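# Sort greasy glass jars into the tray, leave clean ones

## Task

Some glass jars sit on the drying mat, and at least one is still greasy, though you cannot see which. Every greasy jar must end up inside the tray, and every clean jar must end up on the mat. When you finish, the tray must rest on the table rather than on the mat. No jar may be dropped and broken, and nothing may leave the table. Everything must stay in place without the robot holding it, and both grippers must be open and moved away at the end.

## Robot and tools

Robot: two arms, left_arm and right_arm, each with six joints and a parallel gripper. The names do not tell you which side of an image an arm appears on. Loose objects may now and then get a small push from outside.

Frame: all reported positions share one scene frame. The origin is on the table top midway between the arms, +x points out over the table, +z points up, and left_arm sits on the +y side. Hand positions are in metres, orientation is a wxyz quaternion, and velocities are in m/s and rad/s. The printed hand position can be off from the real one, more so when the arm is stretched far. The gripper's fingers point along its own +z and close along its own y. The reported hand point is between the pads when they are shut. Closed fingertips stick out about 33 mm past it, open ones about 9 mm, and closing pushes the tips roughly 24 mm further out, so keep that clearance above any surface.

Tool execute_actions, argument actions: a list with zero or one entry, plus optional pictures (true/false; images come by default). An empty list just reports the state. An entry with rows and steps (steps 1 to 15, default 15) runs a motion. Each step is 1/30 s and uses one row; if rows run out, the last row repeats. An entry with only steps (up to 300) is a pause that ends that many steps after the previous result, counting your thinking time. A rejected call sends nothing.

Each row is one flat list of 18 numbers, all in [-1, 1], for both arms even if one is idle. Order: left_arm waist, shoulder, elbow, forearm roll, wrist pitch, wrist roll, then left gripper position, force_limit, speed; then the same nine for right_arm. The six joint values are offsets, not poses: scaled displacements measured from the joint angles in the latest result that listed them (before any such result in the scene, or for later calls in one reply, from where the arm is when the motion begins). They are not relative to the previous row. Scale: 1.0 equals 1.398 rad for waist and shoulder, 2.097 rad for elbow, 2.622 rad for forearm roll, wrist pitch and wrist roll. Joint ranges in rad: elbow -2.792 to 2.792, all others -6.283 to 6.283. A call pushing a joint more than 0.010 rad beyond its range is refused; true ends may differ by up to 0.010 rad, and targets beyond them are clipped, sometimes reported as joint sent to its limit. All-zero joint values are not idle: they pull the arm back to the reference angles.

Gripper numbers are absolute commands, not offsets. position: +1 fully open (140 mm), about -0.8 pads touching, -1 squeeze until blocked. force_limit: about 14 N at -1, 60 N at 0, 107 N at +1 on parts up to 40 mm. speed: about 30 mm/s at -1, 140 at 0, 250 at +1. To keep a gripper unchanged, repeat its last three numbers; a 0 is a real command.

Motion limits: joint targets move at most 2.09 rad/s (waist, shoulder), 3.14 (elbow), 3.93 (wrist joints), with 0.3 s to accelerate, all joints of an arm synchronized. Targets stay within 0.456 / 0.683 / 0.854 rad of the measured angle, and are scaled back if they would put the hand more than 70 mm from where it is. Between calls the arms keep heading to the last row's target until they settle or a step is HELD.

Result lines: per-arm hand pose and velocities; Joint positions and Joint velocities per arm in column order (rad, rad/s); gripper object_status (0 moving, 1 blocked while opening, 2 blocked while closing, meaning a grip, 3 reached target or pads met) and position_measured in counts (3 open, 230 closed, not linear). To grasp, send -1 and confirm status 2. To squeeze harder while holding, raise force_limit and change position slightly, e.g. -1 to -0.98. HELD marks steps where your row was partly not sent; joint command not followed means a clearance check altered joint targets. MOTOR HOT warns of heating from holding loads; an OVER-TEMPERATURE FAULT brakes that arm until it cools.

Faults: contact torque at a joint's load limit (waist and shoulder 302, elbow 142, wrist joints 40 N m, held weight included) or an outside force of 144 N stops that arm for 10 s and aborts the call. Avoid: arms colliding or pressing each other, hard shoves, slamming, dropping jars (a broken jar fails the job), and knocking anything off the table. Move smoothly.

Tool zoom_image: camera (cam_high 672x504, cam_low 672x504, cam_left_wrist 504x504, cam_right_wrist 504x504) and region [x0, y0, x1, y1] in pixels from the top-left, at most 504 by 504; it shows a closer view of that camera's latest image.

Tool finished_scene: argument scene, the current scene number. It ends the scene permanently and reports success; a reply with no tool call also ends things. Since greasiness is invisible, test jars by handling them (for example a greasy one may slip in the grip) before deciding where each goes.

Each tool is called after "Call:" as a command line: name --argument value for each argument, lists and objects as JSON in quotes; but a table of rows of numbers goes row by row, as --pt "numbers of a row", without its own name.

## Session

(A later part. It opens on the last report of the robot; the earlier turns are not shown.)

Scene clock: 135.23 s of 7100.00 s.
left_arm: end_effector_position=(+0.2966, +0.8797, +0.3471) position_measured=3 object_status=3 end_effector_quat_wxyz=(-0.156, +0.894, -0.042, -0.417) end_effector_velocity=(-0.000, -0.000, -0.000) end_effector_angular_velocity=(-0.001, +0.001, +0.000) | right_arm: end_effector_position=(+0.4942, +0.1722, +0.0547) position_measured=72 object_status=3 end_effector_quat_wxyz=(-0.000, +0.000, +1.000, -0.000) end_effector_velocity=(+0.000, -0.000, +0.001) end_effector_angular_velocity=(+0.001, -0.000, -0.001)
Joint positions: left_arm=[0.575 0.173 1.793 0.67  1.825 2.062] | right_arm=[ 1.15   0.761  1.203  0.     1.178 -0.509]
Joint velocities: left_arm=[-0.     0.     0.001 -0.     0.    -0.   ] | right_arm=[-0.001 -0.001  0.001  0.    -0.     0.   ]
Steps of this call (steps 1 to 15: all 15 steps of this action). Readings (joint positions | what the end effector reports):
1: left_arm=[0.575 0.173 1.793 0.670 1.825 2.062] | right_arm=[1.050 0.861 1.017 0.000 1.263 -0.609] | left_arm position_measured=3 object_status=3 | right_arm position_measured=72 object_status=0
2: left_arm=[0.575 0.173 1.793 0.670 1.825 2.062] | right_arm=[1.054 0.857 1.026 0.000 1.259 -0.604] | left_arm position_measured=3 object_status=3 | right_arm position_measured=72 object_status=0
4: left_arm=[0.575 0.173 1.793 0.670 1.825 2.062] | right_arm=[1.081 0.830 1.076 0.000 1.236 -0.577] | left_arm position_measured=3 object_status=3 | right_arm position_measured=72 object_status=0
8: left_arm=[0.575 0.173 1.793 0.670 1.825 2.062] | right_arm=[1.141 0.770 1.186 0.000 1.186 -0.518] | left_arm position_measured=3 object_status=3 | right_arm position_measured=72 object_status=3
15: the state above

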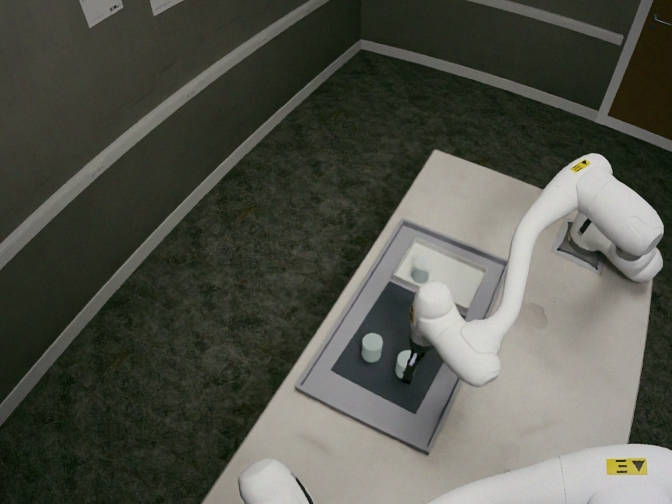

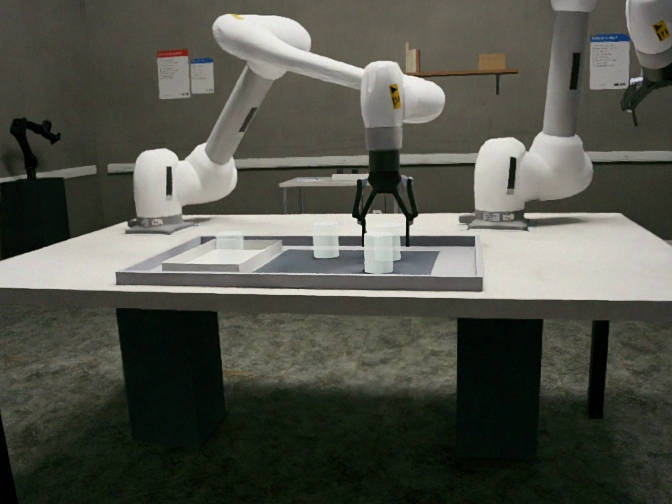

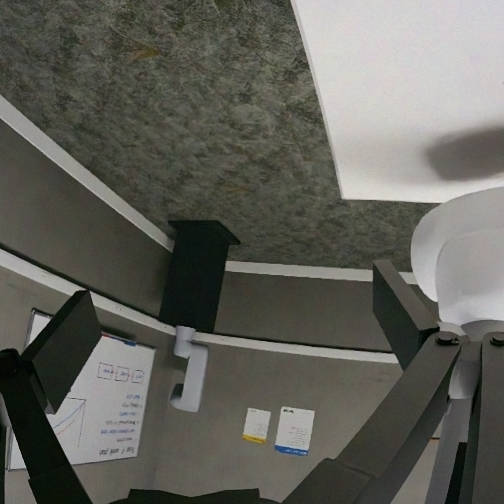

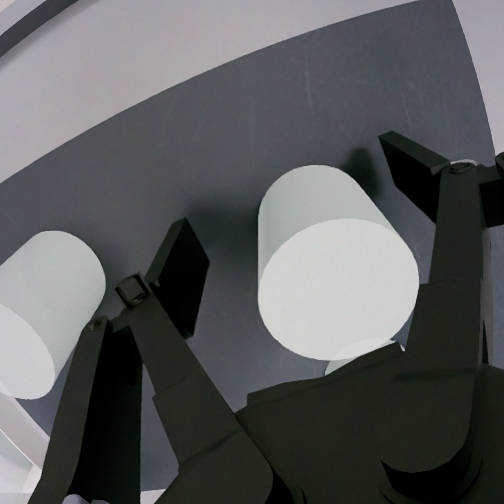

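Need +y about 5 mm.

Call:
execute_actions --actions '[{"rows":[[0,0,0,0,0,0,1,0,0,0.002,0.005,-0.0062,0,0.0023,0.001,0.15,-0.5,0]],"steps":10}]'

Call:
execute_actions --actions '[{"rows":[[0,0,0,0,0,0,1,0,0,0,0,0,0,0,0,-0.22,-0.5,-0.9]],"steps":15}]' --pictures false

Call:
execute_actions --actions '[{"steps":16}]'

Scene clock: 141.13 s of 7100.00 s.
left_arm: end_effector_position=(+0.2966, +0.8797, +0.3471) position_measured=3 object_status=3 end_effector_quat_wxyz=(-0.156, +0.894, -0.042, -0.417) end_effector_velocity=(-0.000, -0.000, +0.000) end_effector_angular_velocity=(-0.001, +0.001, -0.000) | right_arm: end_effector_position=(+0.4941, +0.1772, +0.0548) position_measured=110 object_status=0 end_effector_quat_wxyz=(-0.000, +0.000, +1.000, -0.000) end_effector_velocity=(-0.000, +0.000, -0.000) end_effector_angular_velocity=(-0.000, +0.000, +0.000)
Joint positions: left_arm=[0.575 0.173 1.793 0.67  1.825 2.062] | right_arm=[ 1.152  0.768  1.19   0.     1.184 -0.507]
Joint velocities: left_arm=[-0.    -0.     0.    -0.     0.001  0.001] | right_arm=[ 0.001  0.001  0.    -0.    -0.     0.   ]
Steps of this call (steps 1 to 15: the robot went on to your last target; steps 16 to 90: nothing new was sent; then 2.57 s passed at rest; steps 91 to 100: all 10 steps of this action). Readings (joint positions | what the end effector reports):
91: left_arm=[0.575 0.173 1.793 0.670 1.825 2.062] | right_arm=[1.150 0.761 1.202 0.000 1.178 -0.509] | left_arm position_measured=3 object_status=3 | right_arm position_measured=72 object_status=0
92: left_arm=[0.575 0.173 1.793 0.670 1.825 2.062] | right_arm=[1.150 0.764 1.197 0.000 1.181 -0.508] | left_arm position_measured=3 object_status=3 | right_arm position_measured=77 object_status=0
94: left_arm=[0.575 0.173 1.793 0.670 1.825 2.062] | right_arm=[1.152 0.768 1.191 0.000 1.184 -0.507] | left_arm position_measured=3 object_status=3 | right_arm position_measured=93 object_status=0
98: left_arm=[0.575 0.173 1.793 0.670 1.825 2.062] | right_arm=[1.152 0.768 1.190 0.000 1.184 -0.507] | left_arm position_measured=3 object_status=3 | right_arm position_measured=110 object_status=0
100: the state above

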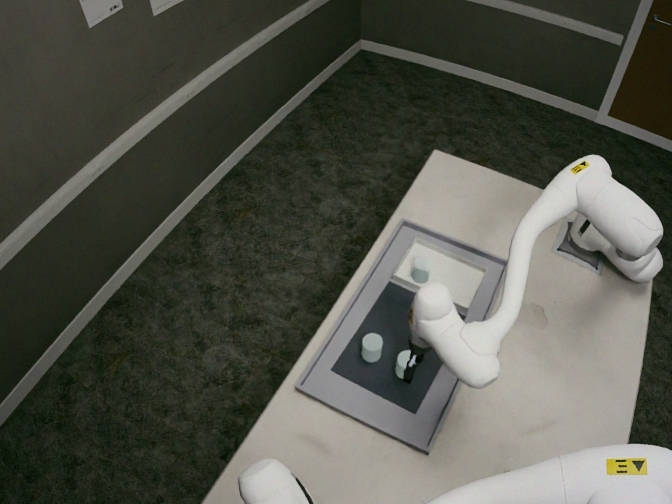

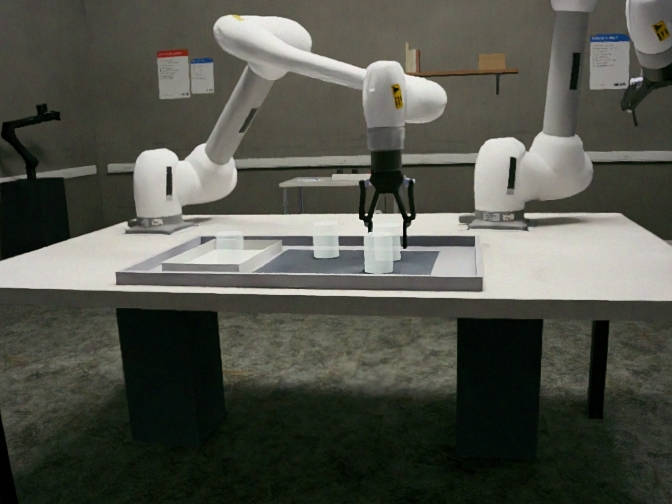

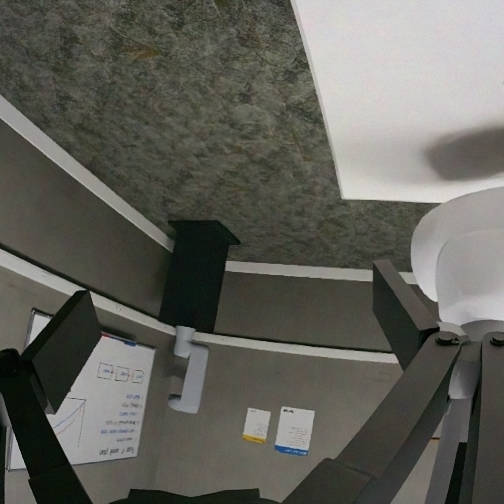

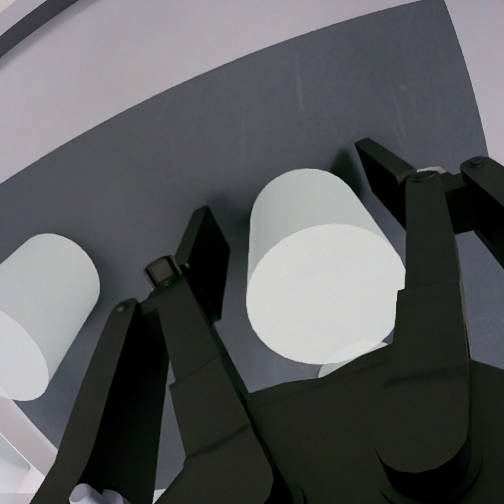

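Scene clock: 141.63 s of 7100.00 s.
left_arm: end_effector_position=(+0.2966, +0.8797, +0.3471) position_measured=3 object_status=3 end_effector_quat_wxyz=(-0.156, +0.894, -0.042, -0.417) end_effector_velocity=(-0.000, -0.000, -0.001) end_effector_angular_velocity=(-0.001, +0.000, -0.001) | right_arm: end_effector_position=(+0.4941, +0.1772, +0.0548) position_measured=140 object_status=0 end_effector_quat_wxyz=(-0.000, +0.000, +1.000, -0.000) end_effector_velocity=(-0.000, +0.000, +0.001) end_effector_angular_velocity=(+0.001, -0.000, -0.000)
Joint positions: left_arm=[0.575 0.173 1.793 0.67  1.825 2.062] | right_arm=[ 1.152  0.768  1.19   0.     1.184 -0.507]
Joint velocities: left_arm=[-0.    -0.     0.002 -0.    -0.001  0.001] | right_arm=[ 0.    -0.001  0.    -0.    -0.     0.   ]
Steps of this call (steps 1 to 15: all 15 steps of this action). Readings (joint positions | what the end effector reports):
1: left_arm=[0.575 0.173 1.793 0.670 1.825 2.062] | right_arm=[1.152 0.768 1.190 0.000 1.184 -0.507] | left_arm position_measured=3 object_status=3 | right_arm position_measured=110 object_status=0
2: left_arm=[0.575 0.173 1.793 0.670 1.825 2.062] | right_arm=[1.152 0.768 1.190 0.000 1.184 -0.507] | left_arm position_measured=3 object_status=3 | right_arm position_measured=111 object_status=0
4: left_arm=[0.575 0.173 1.793 0.670 1.825 2.062] | right_arm=[1.152 0.768 1.190 0.000 1.184 -0.507] | left_arm position_measured=3 object_status=3 | right_arm position_measured=116 object_status=0
8: left_arm=[0.575 0.173 1.793 0.670 1.825 2.062] | right_arm=[1.152 0.768 1.190 0.000 1.184 -0.507] | left_arm position_measured=3 object_status=3 | right_arm position_measured=125 object_status=0
15: the state above

Scene clock: 142.17 s of 7100.00 s.
left_arm: end_effector_position=(+0.2966, +0.8797, +0.3471) position_measured=3 object_status=3 end_effector_quat_wxyz=(-0.156, +0.894, -0.042, -0.417) end_effector_velocity=(-0.001, -0.000, -0.000) end_effector_angular_velocity=(-0.001, +0.002, +0.001) | right_arm: end_effector_position=(+0.4941, +0.1772, +0.0548) position_measured=157 object_status=3 end_effector_quat_wxyz=(-0.000, +0.000, +1.000, -0.000) end_effector_velocity=(+0.000, -0.001, -0.001) end_effector_angular_velocity=(-0.001, +0.001, -0.001)
Joint positions: left_arm=[0.575 0.173 1.793 0.67  1.825 2.062] | right_arm=[ 1.152  0.768  1.19   0.     1.184 -0.507]
Joint velocities: left_arm=[ 0.     0.     0.001 -0.     0.001  0.   ] | right_arm=[-0.001  0.     0.001  0.     0.     0.   ]
Steps of this call (steps 1 to 15: the robot went on to your last target; step 16: nothing new was sent). Readings (joint positions | what the end effector reports):
1: left_arm=[0.575 0.173 1.793 0.670 1.825 2.062] | right_arm=[1.152 0.768 1.190 0.000 1.184 -0.507] | left_arm position_measured=3 object_status=3 | right_arm position_measured=142 object_status=0
2: left_arm=[0.575 0.173 1.793 0.670 1.825 2.062] | right_arm=[1.152 0.768 1.190 0.000 1.184 -0.507] | left_arm position_measured=3 object_status=3 | right_arm position_measured=145 object_status=0
4: left_arm=[0.575 0.173 1.793 0.670 1.825 2.062] | right_arm=[1.152 0.768 1.190 0.000 1.184 -0.507] | left_arm position_measured=3 object_status=3 | right_arm position_measured=149 object_status=0
8: left_arm=[0.575 0.173 1.793 0.670 1.825 2.062] | right_arm=[1.152 0.768 1.190 0.000 1.184 -0.507] | left_arm position_measured=3 object_status=3 | right_arm position_measured=157 object_status=0
16: the state above
All arms were judged still, so your last target was given up. Only a new action makes them travel on or press farther. Fingers that are still opening or closing keep moving.

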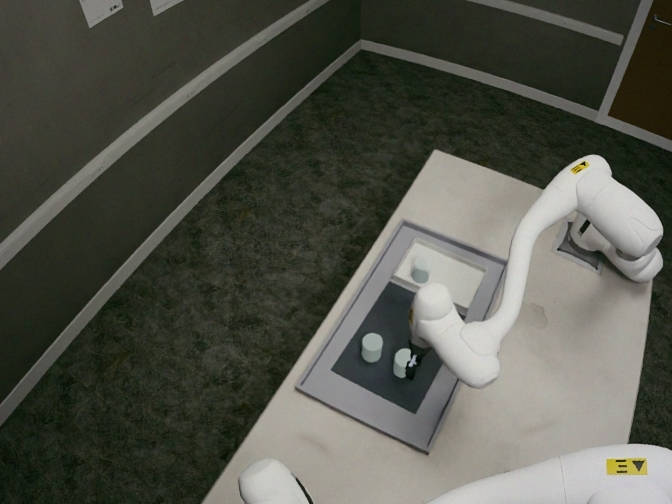

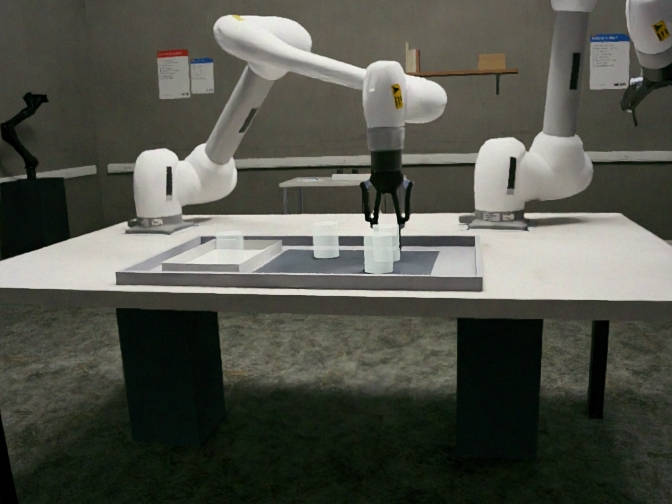

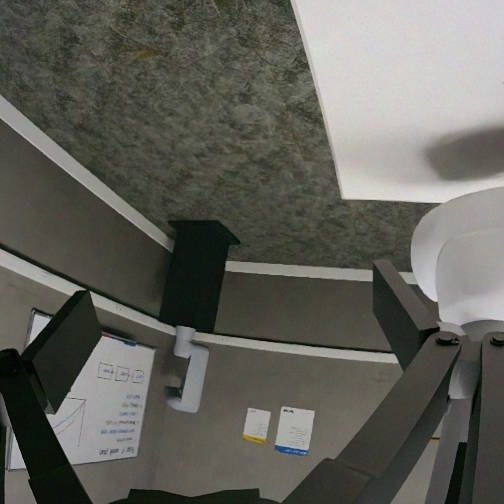

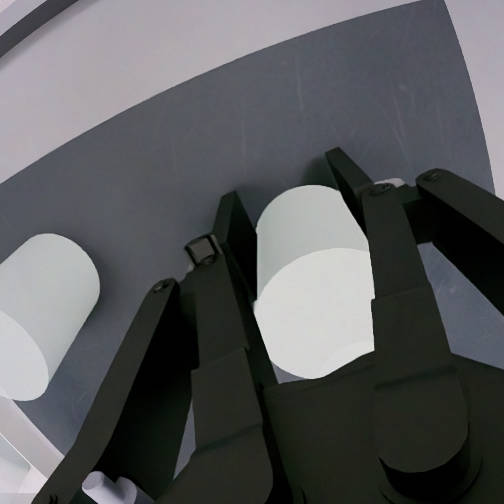

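Call:
execute_actions --actions '[{"rows":[[0,0,0,0,0,0,1,0,0,0,0,0,0,0,0,0.15,-0.5,0]],"steps":8}]' --pictures false

Call:
execute_actions --actions '[{"rows":[[0,0,0,0,0,0,1,0,0,-0.0195,0.0164,-0.02,0,0.0072,-0.0104,0.15,-0.5,0]],"steps":10}]' --pictures false

Call:
execute_actions --actions '[{"rows":[[0,0,0,0,0,0,1,0,0,0,0,0,0,0,0,-1,0.6,-0.5]],"steps":15}]'

Scene clock: 154.20 s of 7100.00 s.
left_arm: end_effector_position=(+0.2966, +0.8797, +0.3471) position_measured=3 object_status=3 end_effector_quat_wxyz=(-0.156, +0.894, -0.042, -0.417) end_effector_velocity=(-0.000, -0.000, -0.001) end_effector_angular_velocity=(+0.001, -0.000, +0.000) | right_arm: end_effector_position=(+0.4941, +0.1772, +0.0548) position_measured=110 object_status=0 end_effector_quat_wxyz=(-0.000, +0.000, +1.000, -0.000) end_effector_velocity=(+0.000, +0.000, -0.001) end_effector_angular_velocity=(-0.000, +0.000, -0.000)
Joint positions: left_arm=[0.575 0.173 1.793 0.67  1.825 2.062] | right_arm=[ 1.152  0.768  1.19   0.     1.184 -0.507]
Joint velocities: left_arm=[-0.     0.     0.001 -0.    -0.001 -0.001] | right_arm=[-0.     0.001 -0.001  0.    -0.    -0.   ]
Steps of this call (steps 1 to 90: nothing new was sent; then 8.77 s passed at rest; steps 91 to 98: all 8 steps of this action). Readings (joint positions | what the end effector reports):
91: left_arm=[0.575 0.173 1.793 0.670 1.825 2.062] | right_arm=[1.152 0.768 1.190 0.000 1.184 -0.507] | left_arm position_measured=3 object_status=3 | right_arm position_measured=157 object_status=0
92: left_arm=[0.575 0.173 1.793 0.670 1.825 2.062] | right_arm=[1.152 0.768 1.190 0.000 1.184 -0.507] | left_arm position_measured=3 object_status=3 | right_arm position_measured=152 object_status=0
94: left_arm=[0.575 0.173 1.793 0.670 1.825 2.062] | right_arm=[1.152 0.768 1.190 0.000 1.184 -0.507] | left_arm position_measured=3 object_status=3 | right_arm position_measured=137 object_status=0
98: the state above

Scene clock: 154.53 s of 7100.00 s.
left_arm: end_effector_position=(+0.2966, +0.8797, +0.3471) position_measured=3 object_status=3 end_effector_quat_wxyz=(-0.156, +0.894, -0.042, -0.417) end_effector_velocity=(+0.000, +0.000, +0.000) end_effector_angular_velocity=(-0.000, +0.000, -0.000) | right_arm: end_effector_position=(+0.5242, +0.1772, +0.0548) position_measured=110 object_status=3 end_effector_quat_wxyz=(-0.000, +0.000, +1.000, -0.000) end_effector_velocity=(-0.001, +0.001, +0.001) end_effector_angular_velocity=(+0.001, -0.000, +0.002)
Joint positions: left_arm=[0.575 0.173 1.793 0.67  1.825 2.062] | right_arm=[ 1.125  0.791  1.148  0.     1.203 -0.534]
Joint velocities: left_arm=[ 0.    -0.    -0.     0.     0.     0.001] | right_arm=[ 0.002 -0.    -0.    -0.     0.    -0.   ]
Steps of this call (steps 1 to 10: all 10 steps of this action). Readings (joint positions | what the end effector reports):
1: left_arm=[0.575 0.173 1.793 0.670 1.825 2.062] | right_arm=[1.152 0.768 1.189 0.000 1.184 -0.507] | left_arm position_measured=3 object_status=3 | right_arm position_measured=110 object_status=0
2: left_arm=[0.575 0.173 1.793 0.670 1.825 2.062] | right_arm=[1.147 0.773 1.181 0.000 1.188 -0.513] | left_arm position_measured=3 object_status=3 | right_arm position_measured=110 object_status=0
4: left_arm=[0.575 0.173 1.793 0.670 1.825 2.062] | right_arm=[1.128 0.788 1.153 0.000 1.201 -0.530] | left_arm position_measured=3 object_status=3 | right_arm position_measured=110 object_status=0
8: left_arm=[0.575 0.173 1.793 0.670 1.825 2.062] | right_arm=[1.125 0.791 1.148 0.000 1.203 -0.534] | left_arm position_measured=3 object_status=3 | right_arm position_measured=110 object_status=3
10: the state above

Scene clock: 155.03 s of 7100.00 s.
left_arm: end_effector_position=(+0.2966, +0.8797, +0.3471) position_measured=3 object_status=3 end_effector_quat_wxyz=(-0.156, +0.894, -0.042, -0.417) end_effector_velocity=(+0.000, +0.000, +0.000) end_effector_angular_velocity=(-0.000, -0.001, +0.000) | right_arm: end_effector_position=(+0.5242, +0.1772, +0.0548) position_measured=138 object_status=0 end_effector_quat_wxyz=(-0.000, +0.000, +1.000, -0.000) end_effector_velocity=(+0.000, +0.000, +0.001) end_effector_angular_velocity=(+0.001, -0.001, +0.000)
Joint positions: left_arm=[0.575 0.173 1.793 0.67  1.825 2.062] | right_arm=[ 1.125  0.791  1.148  0.     1.203 -0.534]
Joint velocities: left_arm=[ 0.    -0.    -0.001 -0.     0.     0.   ] | right_arm=[ 0.    -0.001 -0.     0.     0.    -0.   ]
Steps of this call (steps 1 to 15: all 15 steps of this action). Readings (joint positions | what the end effector reports):
1: left_arm=[0.575 0.173 1.793 0.670 1.825 2.062] | right_arm=[1.125 0.791 1.148 0.000 1.203 -0.534] | left_arm position_measured=3 object_status=3 | right_arm position_measured=110 object_status=0
2: left_arm=[0.575 0.173 1.793 0.670 1.825 2.062] | right_arm=[1.125 0.791 1.148 0.000 1.203 -0.534] | left_arm position_measured=3 object_status=3 | right_arm position_measured=113 object_status=0
4: left_arm=[0.575 0.173 1.793 0.670 1.825 2.062] | right_arm=[1.125 0.791 1.148 0.000 1.203 -0.534] | left_arm position_measured=3 object_status=3 | right_arm position_measured=122 object_status=0
8: left_arm=[0.575 0.173 1.793 0.670 1.825 2.062] | right_arm=[1.125 0.791 1.148 0.000 1.203 -0.534] | left_arm position_measured=3 object_status=3 | right_arm position_measured=135 object_status=0
15: the state above

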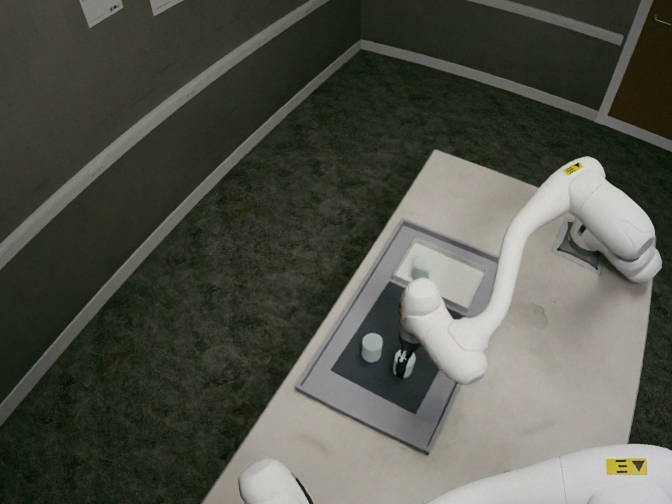

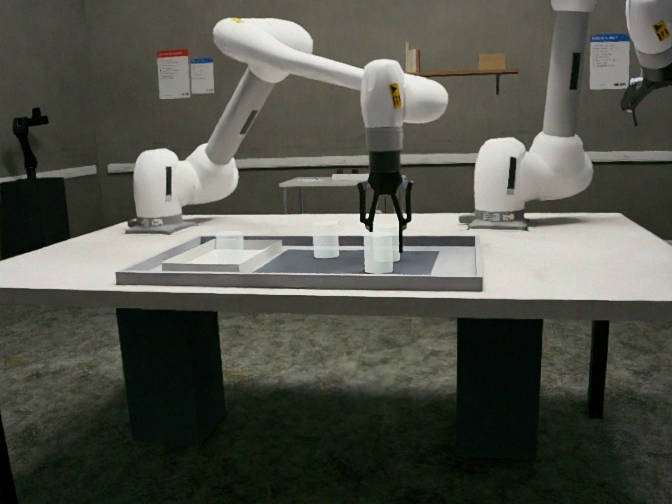

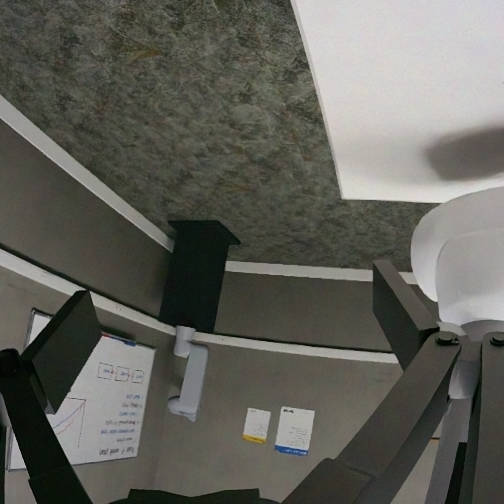

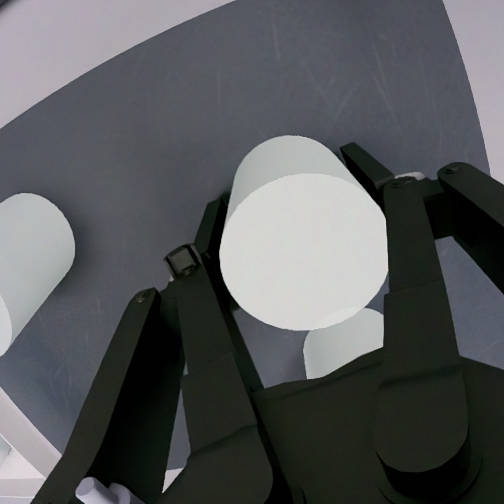

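Call:
execute_actions --actions '[{"rows":[[0,0,0,0,0,0,1,0,0,0,-0.0407,-0.0494,0,0.061,0,-1,0.6,-0.5]],"steps":14}]' --pictures false

Call:
execute_actions --actions '[{"rows":[[0,0,0,0,0,0,1,0,0,-0.1489,-0.3589,0.3692,0,-0.104,-0.0793,-1,0.6,-0.5]],"steps":15}]' --pictures false

Call:
execute_actions --actions '[{"steps":18}]'

Scene clock: 161.70 s of 7100.00 s.
left_arm: end_effector_position=(+0.2966, +0.8797, +0.3471) position_measured=3 object_status=3 end_effector_quat_wxyz=(-0.156, +0.894, -0.042, -0.417) end_effector_velocity=(-0.000, -0.000, -0.001) end_effector_angular_velocity=(+0.000, +0.001, +0.001) | right_arm: end_effector_position=(+0.5243, +0.1773, +0.1650) position_measured=138 object_status=2 end_effector_quat_wxyz=(-0.000, +0.000, +1.000, +0.000) end_effector_velocity=(-0.001, +0.001, +0.000) end_effector_angular_velocity=(+0.000, -0.000, +0.001)
Joint positions: left_arm=[0.575 0.173 1.793 0.67  1.825 2.062] | right_arm=[ 1.125  0.734  1.044  0.     1.363 -0.534]
Joint velocities: left_arm=[ 0.     0.     0.001 -0.    -0.    -0.001] | right_arm=[ 0.002  0.001 -0.002 -0.     0.001  0.   ]
Steps of this call (steps 1 to 15: the robot went on to your last target; steps 16 to 90: nothing new was sent; then 3.20 s passed at rest; steps 91 to 104: all 14 steps of this action). Readings (joint positions | what the end effector reports):
91: left_arm=[0.575 0.173 1.793 0.670 1.825 2.062] | right_arm=[1.125 0.791 1.148 0.000 1.204 -0.534] | left_arm position_measured=3 object_status=3 | right_arm position_measured=138 object_status=2
92: left_arm=[0.575 0.173 1.793 0.670 1.825 2.062] | right_arm=[1.125 0.788 1.142 0.000 1.215 -0.534] | left_arm position_measured=3 object_status=3 | right_arm position_measured=138 object_status=2
94: left_arm=[0.575 0.173 1.793 0.670 1.825 2.062] | right_arm=[1.125 0.767 1.103 0.000 1.272 -0.534] | left_arm position_measured=3 object_status=3 | right_arm position_measured=138 object_status=2
98: left_arm=[0.575 0.173 1.793 0.670 1.825 2.062] | right_arm=[1.125 0.735 1.046 0.000 1.359 -0.534] | left_arm position_measured=3 object_status=3 | right_arm position_measured=138 object_status=2
104: the state above

Scene clock: 162.20 s of 7100.00 s.
left_arm: end_effector_position=(+0.2966, +0.8797, +0.3471) position_measured=3 object_status=3 end_effector_quat_wxyz=(-0.156, +0.894, -0.042, -0.417) end_effector_velocity=(-0.000, -0.000, -0.000) end_effector_angular_velocity=(-0.000, +0.001, -0.000) | right_arm: end_effector_position=(+0.5152, -0.0364, +0.1808) position_measured=138 object_status=2 end_effector_quat_wxyz=(+0.001, +0.000, +1.000, +0.001) end_effector_velocity=(-0.112, -0.500, -0.020) end_effector_angular_velocity=(-0.009, +0.006, -0.003)
Joint positions: left_arm=[0.575 0.173 1.793 0.67  1.825 2.062] | right_arm=[ 0.995  0.423  1.522  0.     1.193 -0.664]
Joint velocities: left_arm=[-0.     0.001  0.001 -0.    -0.    -0.   ] | right_arm=[-0.283 -0.693  1.071  0.    -0.368 -0.281]
Steps of this call (steps 1 to 15: all 15 steps of this action). Readings (joint positions | what the end effector reports):
1: left_arm=[0.575 0.173 1.793 0.670 1.825 2.062] | right_arm=[1.125 0.734 1.045 0.000 1.363 -0.534] | left_arm position_measured=3 object_status=3 | right_arm position_measured=138 object_status=2
2: left_arm=[0.575 0.173 1.793 0.670 1.825 2.062] | right_arm=[1.123 0.728 1.054 0.000 1.359 -0.537] | left_arm position_measured=3 object_status=3 | right_arm position_measured=138 object_status=2
4: left_arm=[0.575 0.173 1.793 0.670 1.825 2.062] | right_arm=[1.107 0.694 1.105 0.000 1.339 -0.552] | left_arm position_measured=3 object_status=3 | right_arm position_measured=138 object_status=2
8: left_arm=[0.575 0.173 1.793 0.670 1.825 2.062] | right_arm=[1.063 0.591 1.262 0.000 1.282 -0.596] | left_arm position_measured=3 object_status=3 | right_arm position_measured=138 object_status=2
15: the state above

Scene clock: 162.80 s of 7100.00 s.
left_arm: end_effector_position=(+0.2966, +0.8797, +0.3471) position_measured=3 object_status=3 end_effector_quat_wxyz=(-0.156, +0.894, -0.042, -0.417) end_effector_velocity=(-0.000, -0.000, -0.000) end_effector_angular_velocity=(-0.001, +0.001, -0.000) | right_arm: end_effector_position=(+0.4702, -0.1746, +0.1651) position_measured=138 object_status=2 end_effector_quat_wxyz=(+0.000, +0.000, +1.000, +0.000) end_effector_velocity=(-0.001, +0.000, +0.002) end_effector_angular_velocity=(+0.002, -0.002, +0.002)
Joint positions: left_arm=[0.575 0.173 1.793 0.67  1.825 2.062] | right_arm=[ 0.917  0.232  1.819  0.     1.09  -0.742]
Joint velocities: left_arm=[-0.     0.     0.     0.     0.001  0.001] | right_arm=[ 0.001 -0.003  0.001  0.    -0.    -0.   ]
Steps of this call (steps 1 to 18: the robot went on to your last target). Readings (joint positions | what the end effector reports):
1: left_arm=[0.575 0.173 1.793 0.670 1.825 2.062] | right_arm=[0.985 0.400 1.559 0.000 1.180 -0.674] | left_arm position_measured=3 object_status=3 | right_arm position_measured=138 object_status=2
2: left_arm=[0.575 0.173 1.793 0.670 1.825 2.062] | right_arm=[0.976 0.377 1.595 0.000 1.168 -0.683] | left_arm position_measured=3 object_status=3 | right_arm position_measured=138 object_status=2
4: left_arm=[0.575 0.173 1.793 0.670 1.825 2.062] | right_arm=[0.957 0.331 1.666 0.000 1.143 -0.702] | left_arm position_measured=3 object_status=3 | right_arm position_measured=138 object_status=2
8: left_arm=[0.575 0.173 1.793 0.670 1.825 2.062] | right_arm=[0.923 0.248 1.794 0.000 1.099 -0.735] | left_arm position_measured=3 object_status=3 | right_arm position_measured=138 object_status=2
18: the state above

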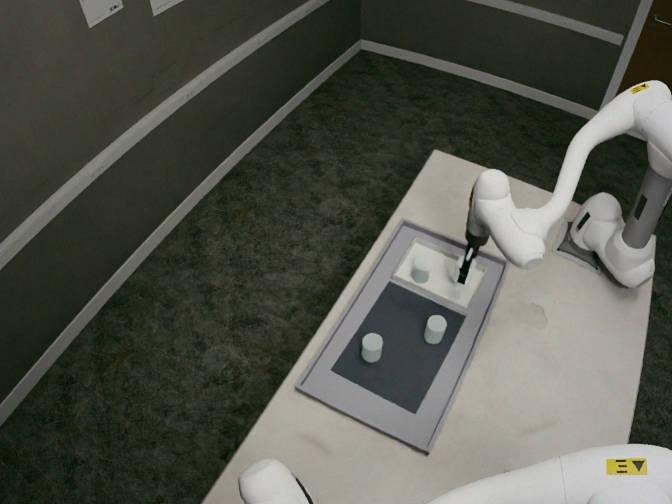

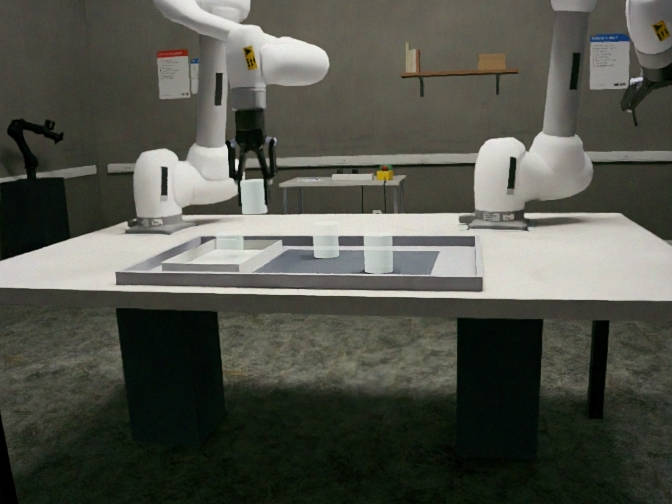

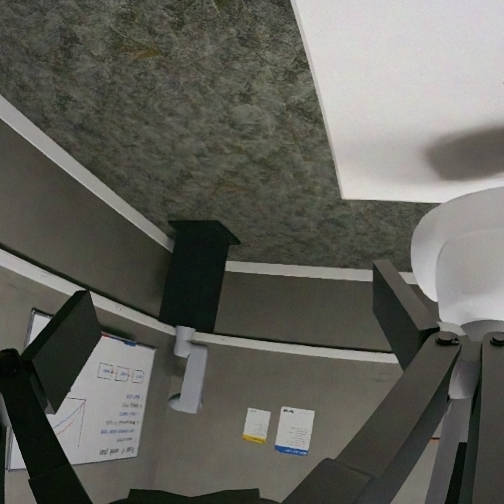

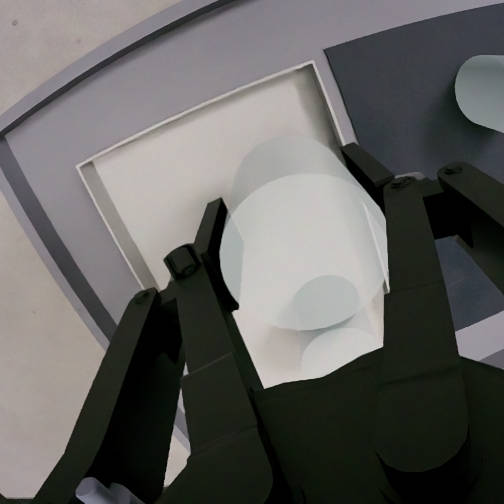

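Call:
execute_actions --actions '[{"rows":[[0,0,0,0,0,0,1,0,0,0,0.0646,0.0409,0,-0.0671,0,-1,0.6,-0.5]],"steps":13}]' --pictures false

Call:
execute_actions --actions '[{"rows":[[0,0,0,0,0,0,1,0,0,0,0.002,0.0012,0,-0.002,0,-1,0.6,-0.5],[0,0,0,0,0,0,1,0,0,0,0.0035,0.0022,0,-0.0036,0,-1,0.6,-0.5],[0,0,0,0,0,0,1,0,0,0,0.005,0.003,0,-0.0051,0,-1,0.6,-0.5],[0,0,0,0,0,0,1,0,0,0,0.0064,0.004,0,-0.0066,0,-1,0.6,-0.5],[0,0,0,0,0,0,1,0,0,0,0.0076,0.0047,0,-0.0078,0,-1,0.6,-0.5],[0,0,0,0,0,0,1,0,0,0,0.0086,0.0053,0,-0.0089,0,-1,0.6,-0.5]],"steps":10}]' --pictures false

Call:
execute_actions --actions '[{"rows":[[0,0,0,0,0,0,1,0,0,0,0,0,0,0,0,0.2,0.6,-0.7]],"steps":11}]' --pictures false

Call:
execute_actions --actions '[{"rows":[[0,0,0,0,0,0,1,0,0,0,-0.0732,-0.0462,0,0.076,0,0.2,0.6,-0.7]],"steps":14}]' --pictures false

Call:
execute_actions --actions '[{"rows":[[0,0,0,0,0,0,1,0,0,0.0778,0.4407,-0.4674,0,0.1388,0.0415,0.3,0.6,-0.7]],"steps":15}]' --pictures false

Call:
execute_actions --actions '[{"steps":20}]'

Scene clock: 177.77 s of 7100.00 s.
left_arm: end_effector_position=(+0.2966, +0.8797, +0.3471) position_measured=3 object_status=3 end_effector_quat_wxyz=(-0.156, +0.894, -0.042, -0.417) end_effector_velocity=(+0.001, +0.000, +0.001) end_effector_angular_velocity=(+0.001, -0.001, -0.000) | right_arm: end_effector_position=(+0.4708, -0.1740, +0.0670) position_measured=138 object_status=2 end_effector_quat_wxyz=(-0.000, +0.000, +1.000, +0.000) end_effector_velocity=(-0.000, -0.000, -0.001) end_effector_angular_velocity=(-0.000, +0.000, -0.000)
Joint positions: left_arm=[0.575 0.173 1.793 0.67  1.825 2.062] | right_arm=[ 0.917  0.323  1.904  0.     0.915 -0.742]
Joint velocities: left_arm=[ 0.    -0.    -0.001  0.    -0.    -0.   ] | right_arm=[ 0.     0.     0.001 -0.    -0.002  0.   ]
Steps of this call (steps 1 to 15: the robot went on to your last target; steps 16 to 90: nothing new was sent; then 11.53 s passed at rest; steps 91 to 103: all 13 steps of this action). Readings (joint positions | what the end effector reports):
91: left_arm=[0.575 0.173 1.793 0.670 1.825 2.062] | right_arm=[0.917 0.233 1.819 0.000 1.089 -0.742] | left_arm position_measured=3 object_status=3 | right_arm position_measured=138 object_status=2
92: left_arm=[0.575 0.173 1.793 0.670 1.825 2.062] | right_arm=[0.917 0.237 1.824 0.000 1.079 -0.742] | left_arm position_measured=3 object_status=3 | right_arm position_measured=138 object_status=2
94: left_arm=[0.575 0.173 1.793 0.670 1.825 2.062] | right_arm=[0.917 0.269 1.854 0.000 1.017 -0.742] | left_arm position_measured=3 object_status=3 | right_arm position_measured=138 object_status=2
98: left_arm=[0.575 0.173 1.793 0.670 1.825 2.062] | right_arm=[0.917 0.322 1.903 0.000 0.918 -0.742] | left_arm position_measured=3 object_status=3 | right_arm position_measured=138 object_status=2
103: the state above

Scene clock: 178.10 s of 7100.00 s.
left_arm: end_effector_position=(+0.2966, +0.8797, +0.3471) position_measured=3 object_status=3 end_effector_quat_wxyz=(-0.156, +0.894, -0.042, -0.417) end_effector_velocity=(-0.000, -0.000, -0.000) end_effector_angular_velocity=(-0.002, +0.002, -0.000) | right_arm: end_effector_position=(+0.4702, -0.1746, +0.0545) position_measured=138 object_status=2 end_effector_quat_wxyz=(+0.000, +0.000, +1.000, +0.000) end_effector_velocity=(-0.000, +0.000, -0.001) end_effector_angular_velocity=(+0.001, -0.001, -0.000)
Joint positions: left_arm=[0.575 0.173 1.793 0.67  1.825 2.062] | right_arm=[ 0.917  0.335  1.915  0.     0.891 -0.742]
Joint velocities: left_arm=[ 0.     0.001  0.    -0.     0.001  0.001] | right_arm=[ 0.     0.     0.001 -0.    -0.003  0.001]
Steps of this call (steps 1 to 10: all 10 steps of this action). Readings (joint positions | what the end effector reports):
1: left_arm=[0.575 0.173 1.793 0.670 1.825 2.062] | right_arm=[0.917 0.323 1.905 0.000 0.914 -0.742] | left_arm position_measured=3 object_status=3 | right_arm position_measured=138 object_status=2
2: left_arm=[0.575 0.173 1.793 0.670 1.825 2.062] | right_arm=[0.917 0.324 1.906 0.000 0.911 -0.742] | left_arm position_measured=3 object_status=3 | right_arm position_measured=138 object_status=2
4: left_arm=[0.575 0.173 1.793 0.670 1.825 2.062] | right_arm=[0.917 0.328 1.910 0.000 0.904 -0.742] | left_arm position_measured=3 object_status=3 | right_arm position_measured=138 object_status=2
8: left_arm=[0.575 0.173 1.793 0.670 1.825 2.062] | right_arm=[0.917 0.334 1.915 0.000 0.892 -0.742] | left_arm position_measured=3 object_status=3 | right_arm position_measured=138 object_status=2
10: the state above

Scene clock: 178.47 s of 7100.00 s.
left_arm: end_effector_position=(+0.2966, +0.8797, +0.3471) position_measured=3 object_status=3 end_effector_quat_wxyz=(-0.156, +0.894, -0.042, -0.417) end_effector_velocity=(+0.000, -0.000, -0.000) end_effector_angular_velocity=(+0.001, -0.001, +0.001) | right_arm: end_effector_position=(+0.4702, -0.1746, +0.0545) position_measured=105 object_status=0 end_effector_quat_wxyz=(+0.000, +0.000, +1.000, +0.000) end_effector_velocity=(+0.001, +0.000, +0.001) end_effector_angular_velocity=(+0.001, -0.001, -0.000)
Joint positions: left_arm=[0.575 0.173 1.793 0.67  1.825 2.062] | right_arm=[ 0.917  0.335  1.915  0.     0.891 -0.742]
Joint velocities: left_arm=[-0.     0.    -0.    -0.001 -0.001 -0.001] | right_arm=[-0.    -0.    -0.001  0.    -0.     0.   ]
Steps of this call (steps 1 to 11: all 11 steps of this action). Readings (joint positions | what the end effector reports):
1: left_arm=[0.575 0.173 1.793 0.670 1.825 2.062] | right_arm=[0.917 0.335 1.915 0.000 0.891 -0.742] | left_arm position_measured=3 object_status=3 | right_arm position_measured=138 object_status=0
2: left_arm=[0.575 0.173 1.793 0.670 1.825 2.062] | right_arm=[0.917 0.335 1.915 0.000 0.891 -0.742] | left_arm position_measured=3 object_status=3 | right_arm position_measured=138 object_status=0
4: left_arm=[0.575 0.173 1.793 0.670 1.825 2.062] | right_arm=[0.917 0.335 1.915 0.000 0.891 -0.742] | left_arm position_measured=3 object_status=3 | right_arm position_measured=129 object_status=0
8: left_arm=[0.575 0.173 1.793 0.670 1.825 2.062] | right_arm=[0.917 0.335 1.915 0.000 0.891 -0.742] | left_arm position_measured=3 object_status=3 | right_arm position_measured=116 object_status=0
11: the state above

Scene clock: 178.93 s of 7100.00 s.
left_arm: end_effector_position=(+0.2966, +0.8797, +0.3471) position_measured=3 object_status=3 end_effector_quat_wxyz=(-0.156, +0.894, -0.042, -0.417) end_effector_velocity=(+0.000, +0.000, +0.000) end_effector_angular_velocity=(+0.001, -0.000, +0.000) | right_arm: end_effector_position=(+0.4702, -0.1746, +0.1652) position_measured=104 object_status=3 end_effector_quat_wxyz=(+0.000, +0.000, +1.000, +0.000) end_effector_velocity=(+0.000, +0.000, +0.000) end_effector_angular_velocity=(-0.000, +0.000, +0.000)
Joint positions: left_arm=[0.575 0.173 1.793 0.67  1.825 2.062] | right_arm=[ 0.917  0.232  1.819  0.     1.091 -0.742]
Joint velocities: left_arm=[ 0.    -0.    -0.001  0.001  0.    -0.001] | right_arm=[ 0.     0.    -0.001 -0.     0.001 -0.   ]
Steps of this call (steps 1 to 14: all 14 steps of this action). Readings (joint positions | what the end effector reports):
1: left_arm=[0.575 0.173 1.793 0.670 1.825 2.062] | right_arm=[0.917 0.334 1.915 0.000 0.892 -0.742] | left_arm position_measured=3 object_status=3 | right_arm position_measured=104 object_status=0
2: left_arm=[0.575 0.173 1.793 0.670 1.825 2.062] | right_arm=[0.917 0.329 1.910 0.000 0.903 -0.742] | left_arm position_measured=3 object_status=3 | right_arm position_measured=104 object_status=0
4: left_arm=[0.575 0.173 1.793 0.670 1.825 2.062] | right_arm=[0.917 0.298 1.880 0.000 0.965 -0.742] | left_arm position_measured=3 object_status=3 | right_arm position_measured=104 object_status=0
8: left_arm=[0.575 0.173 1.793 0.670 1.825 2.062] | right_arm=[0.917 0.236 1.823 0.000 1.081 -0.742] | left_arm position_measured=3 object_status=3 | right_arm position_measured=104 object_status=3
14: the state above

Scene clock: 179.43 s of 7100.00 s.
left_arm: end_effector_position=(+0.2966, +0.8797, +0.3471) position_measured=3 object_status=3 end_effector_quat_wxyz=(-0.156, +0.894, -0.042, -0.417) end_effector_velocity=(+0.000, +0.000, +0.000) end_effector_angular_velocity=(+0.001, -0.000, +0.001) | right_arm: end_effector_position=(+0.5725, +0.0131, +0.1798) position_measured=91 object_status=3 end_effector_quat_wxyz=(-0.009, +0.001, +1.000, -0.011) end_effector_velocity=(+0.225, +0.439, +0.006) end_effector_angular_velocity=(+0.050, -0.045, +0.002)
Joint positions: left_arm=[0.575 0.173 1.793 0.67  1.825 2.062] | right_arm=[ 0.978  0.554  1.321  0.     1.295 -0.681]
Joint velocities: left_arm=[-0.    -0.    -0.     0.     0.    -0.001] | right_arm=[ 0.119  0.734 -1.195  0.     0.393  0.118]
Steps of this call (steps 1 to 15: all 15 steps of this action). Readings (joint positions | what the end effector reports):
1: left_arm=[0.575 0.173 1.793 0.670 1.825 2.062] | right_arm=[0.917 0.233 1.818 0.000 1.091 -0.742] | left_arm position_measured=3 object_status=3 | right_arm position_measured=104 object_status=0
2: left_arm=[0.575 0.173 1.793 0.670 1.825 2.062] | right_arm=[0.918 0.238 1.809 0.000 1.096 -0.741] | left_arm position_measured=3 object_status=3 | right_arm position_measured=101 object_status=0
4: left_arm=[0.575 0.173 1.793 0.670 1.825 2.062] | right_arm=[0.926 0.272 1.758 0.000 1.123 -0.732] | left_arm position_measured=3 object_status=3 | right_arm position_measured=95 object_status=0
8: left_arm=[0.575 0.173 1.793 0.670 1.825 2.062] | right_arm=[0.949 0.380 1.596 0.000 1.199 -0.710] | left_arm position_measured=3 object_status=3 | right_arm position_measured=91 object_status=0
15: the state above

Scene clock: 180.10 s of 7100.00 s.
left_arm: end_effector_position=(+0.2966, +0.8797, +0.3471) position_measured=3 object_status=3 end_effector_quat_wxyz=(-0.156, +0.894, -0.042, -0.417) end_effector_velocity=(+0.000, +0.000, +0.000) end_effector_angular_velocity=(-0.000, -0.000, -0.000) | right_arm: end_effector_position=(+0.6404, +0.1743, +0.1653) position_measured=91 object_status=3 end_effector_quat_wxyz=(+0.000, +0.000, +1.000, +0.000) end_effector_velocity=(-0.000, +0.000, +0.001) end_effector_angular_velocity=(+0.001, -0.001, +0.001)
Joint positions: left_arm=[0.575 0.173 1.793 0.67  1.825 2.062] | right_arm=[ 1.026  0.848  0.838  0.     1.454 -0.633]
Joint velocities: left_arm=[-0.     0.    -0.     0.     0.     0.001] | right_arm=[ 0.001 -0.001 -0.001 -0.     0.    -0.   ]
Steps of this call (steps 1 to 20: the robot went on to your last target). Readings (joint positions | what the end effector reports):
1: left_arm=[0.575 0.173 1.793 0.670 1.825 2.062] | right_arm=[0.982 0.579 1.281 0.000 1.309 -0.677] | left_arm position_measured=3 object_status=3 | right_arm position_measured=91 object_status=3
2: left_arm=[0.575 0.173 1.793 0.670 1.825 2.062] | right_arm=[0.986 0.604 1.239 0.000 1.322 -0.673] | left_arm position_measured=3 object_status=3 | right_arm position_measured=91 object_status=3
4: left_arm=[0.575 0.173 1.793 0.670 1.825 2.062] | right_arm=[0.994 0.656 1.154 0.000 1.350 -0.664] | left_arm position_measured=3 object_status=3 | right_arm position_measured=91 object_status=3
8: left_arm=[0.575 0.173 1.793 0.670 1.825 2.062] | right_arm=[1.012 0.765 0.976 0.000 1.409 -0.647] | left_arm position_measured=3 object_status=3 | right_arm position_measured=91 object_status=3
20: the state above

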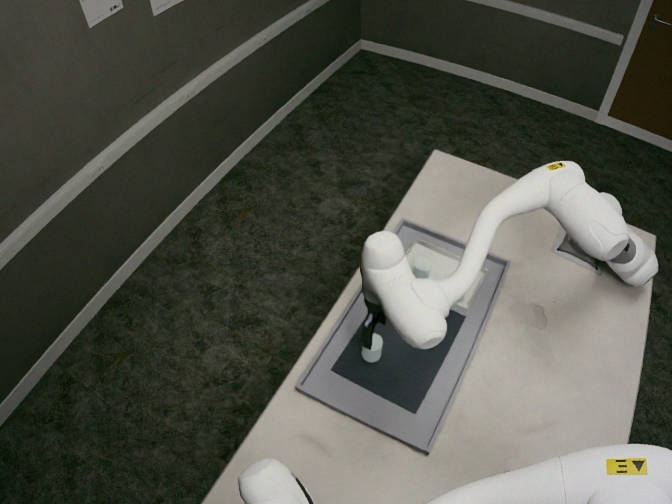

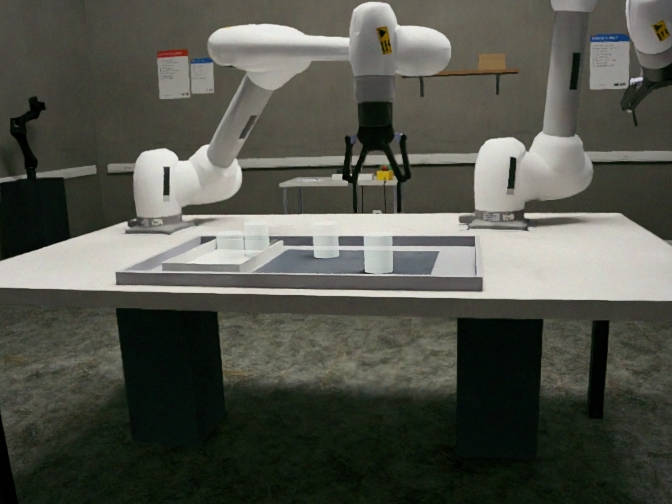

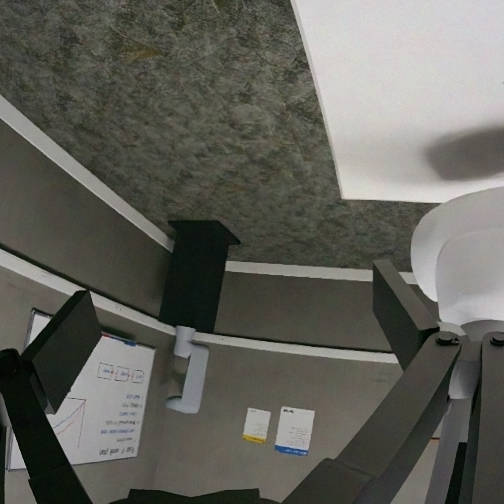

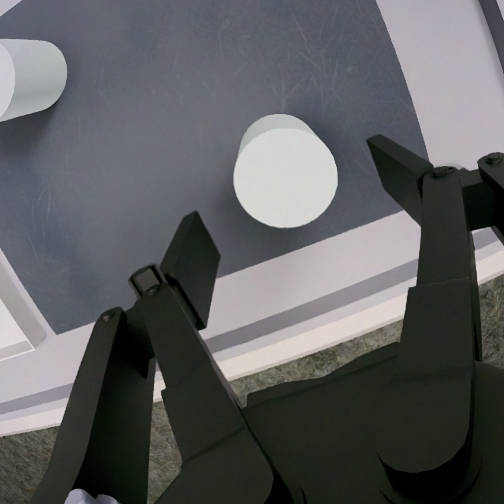

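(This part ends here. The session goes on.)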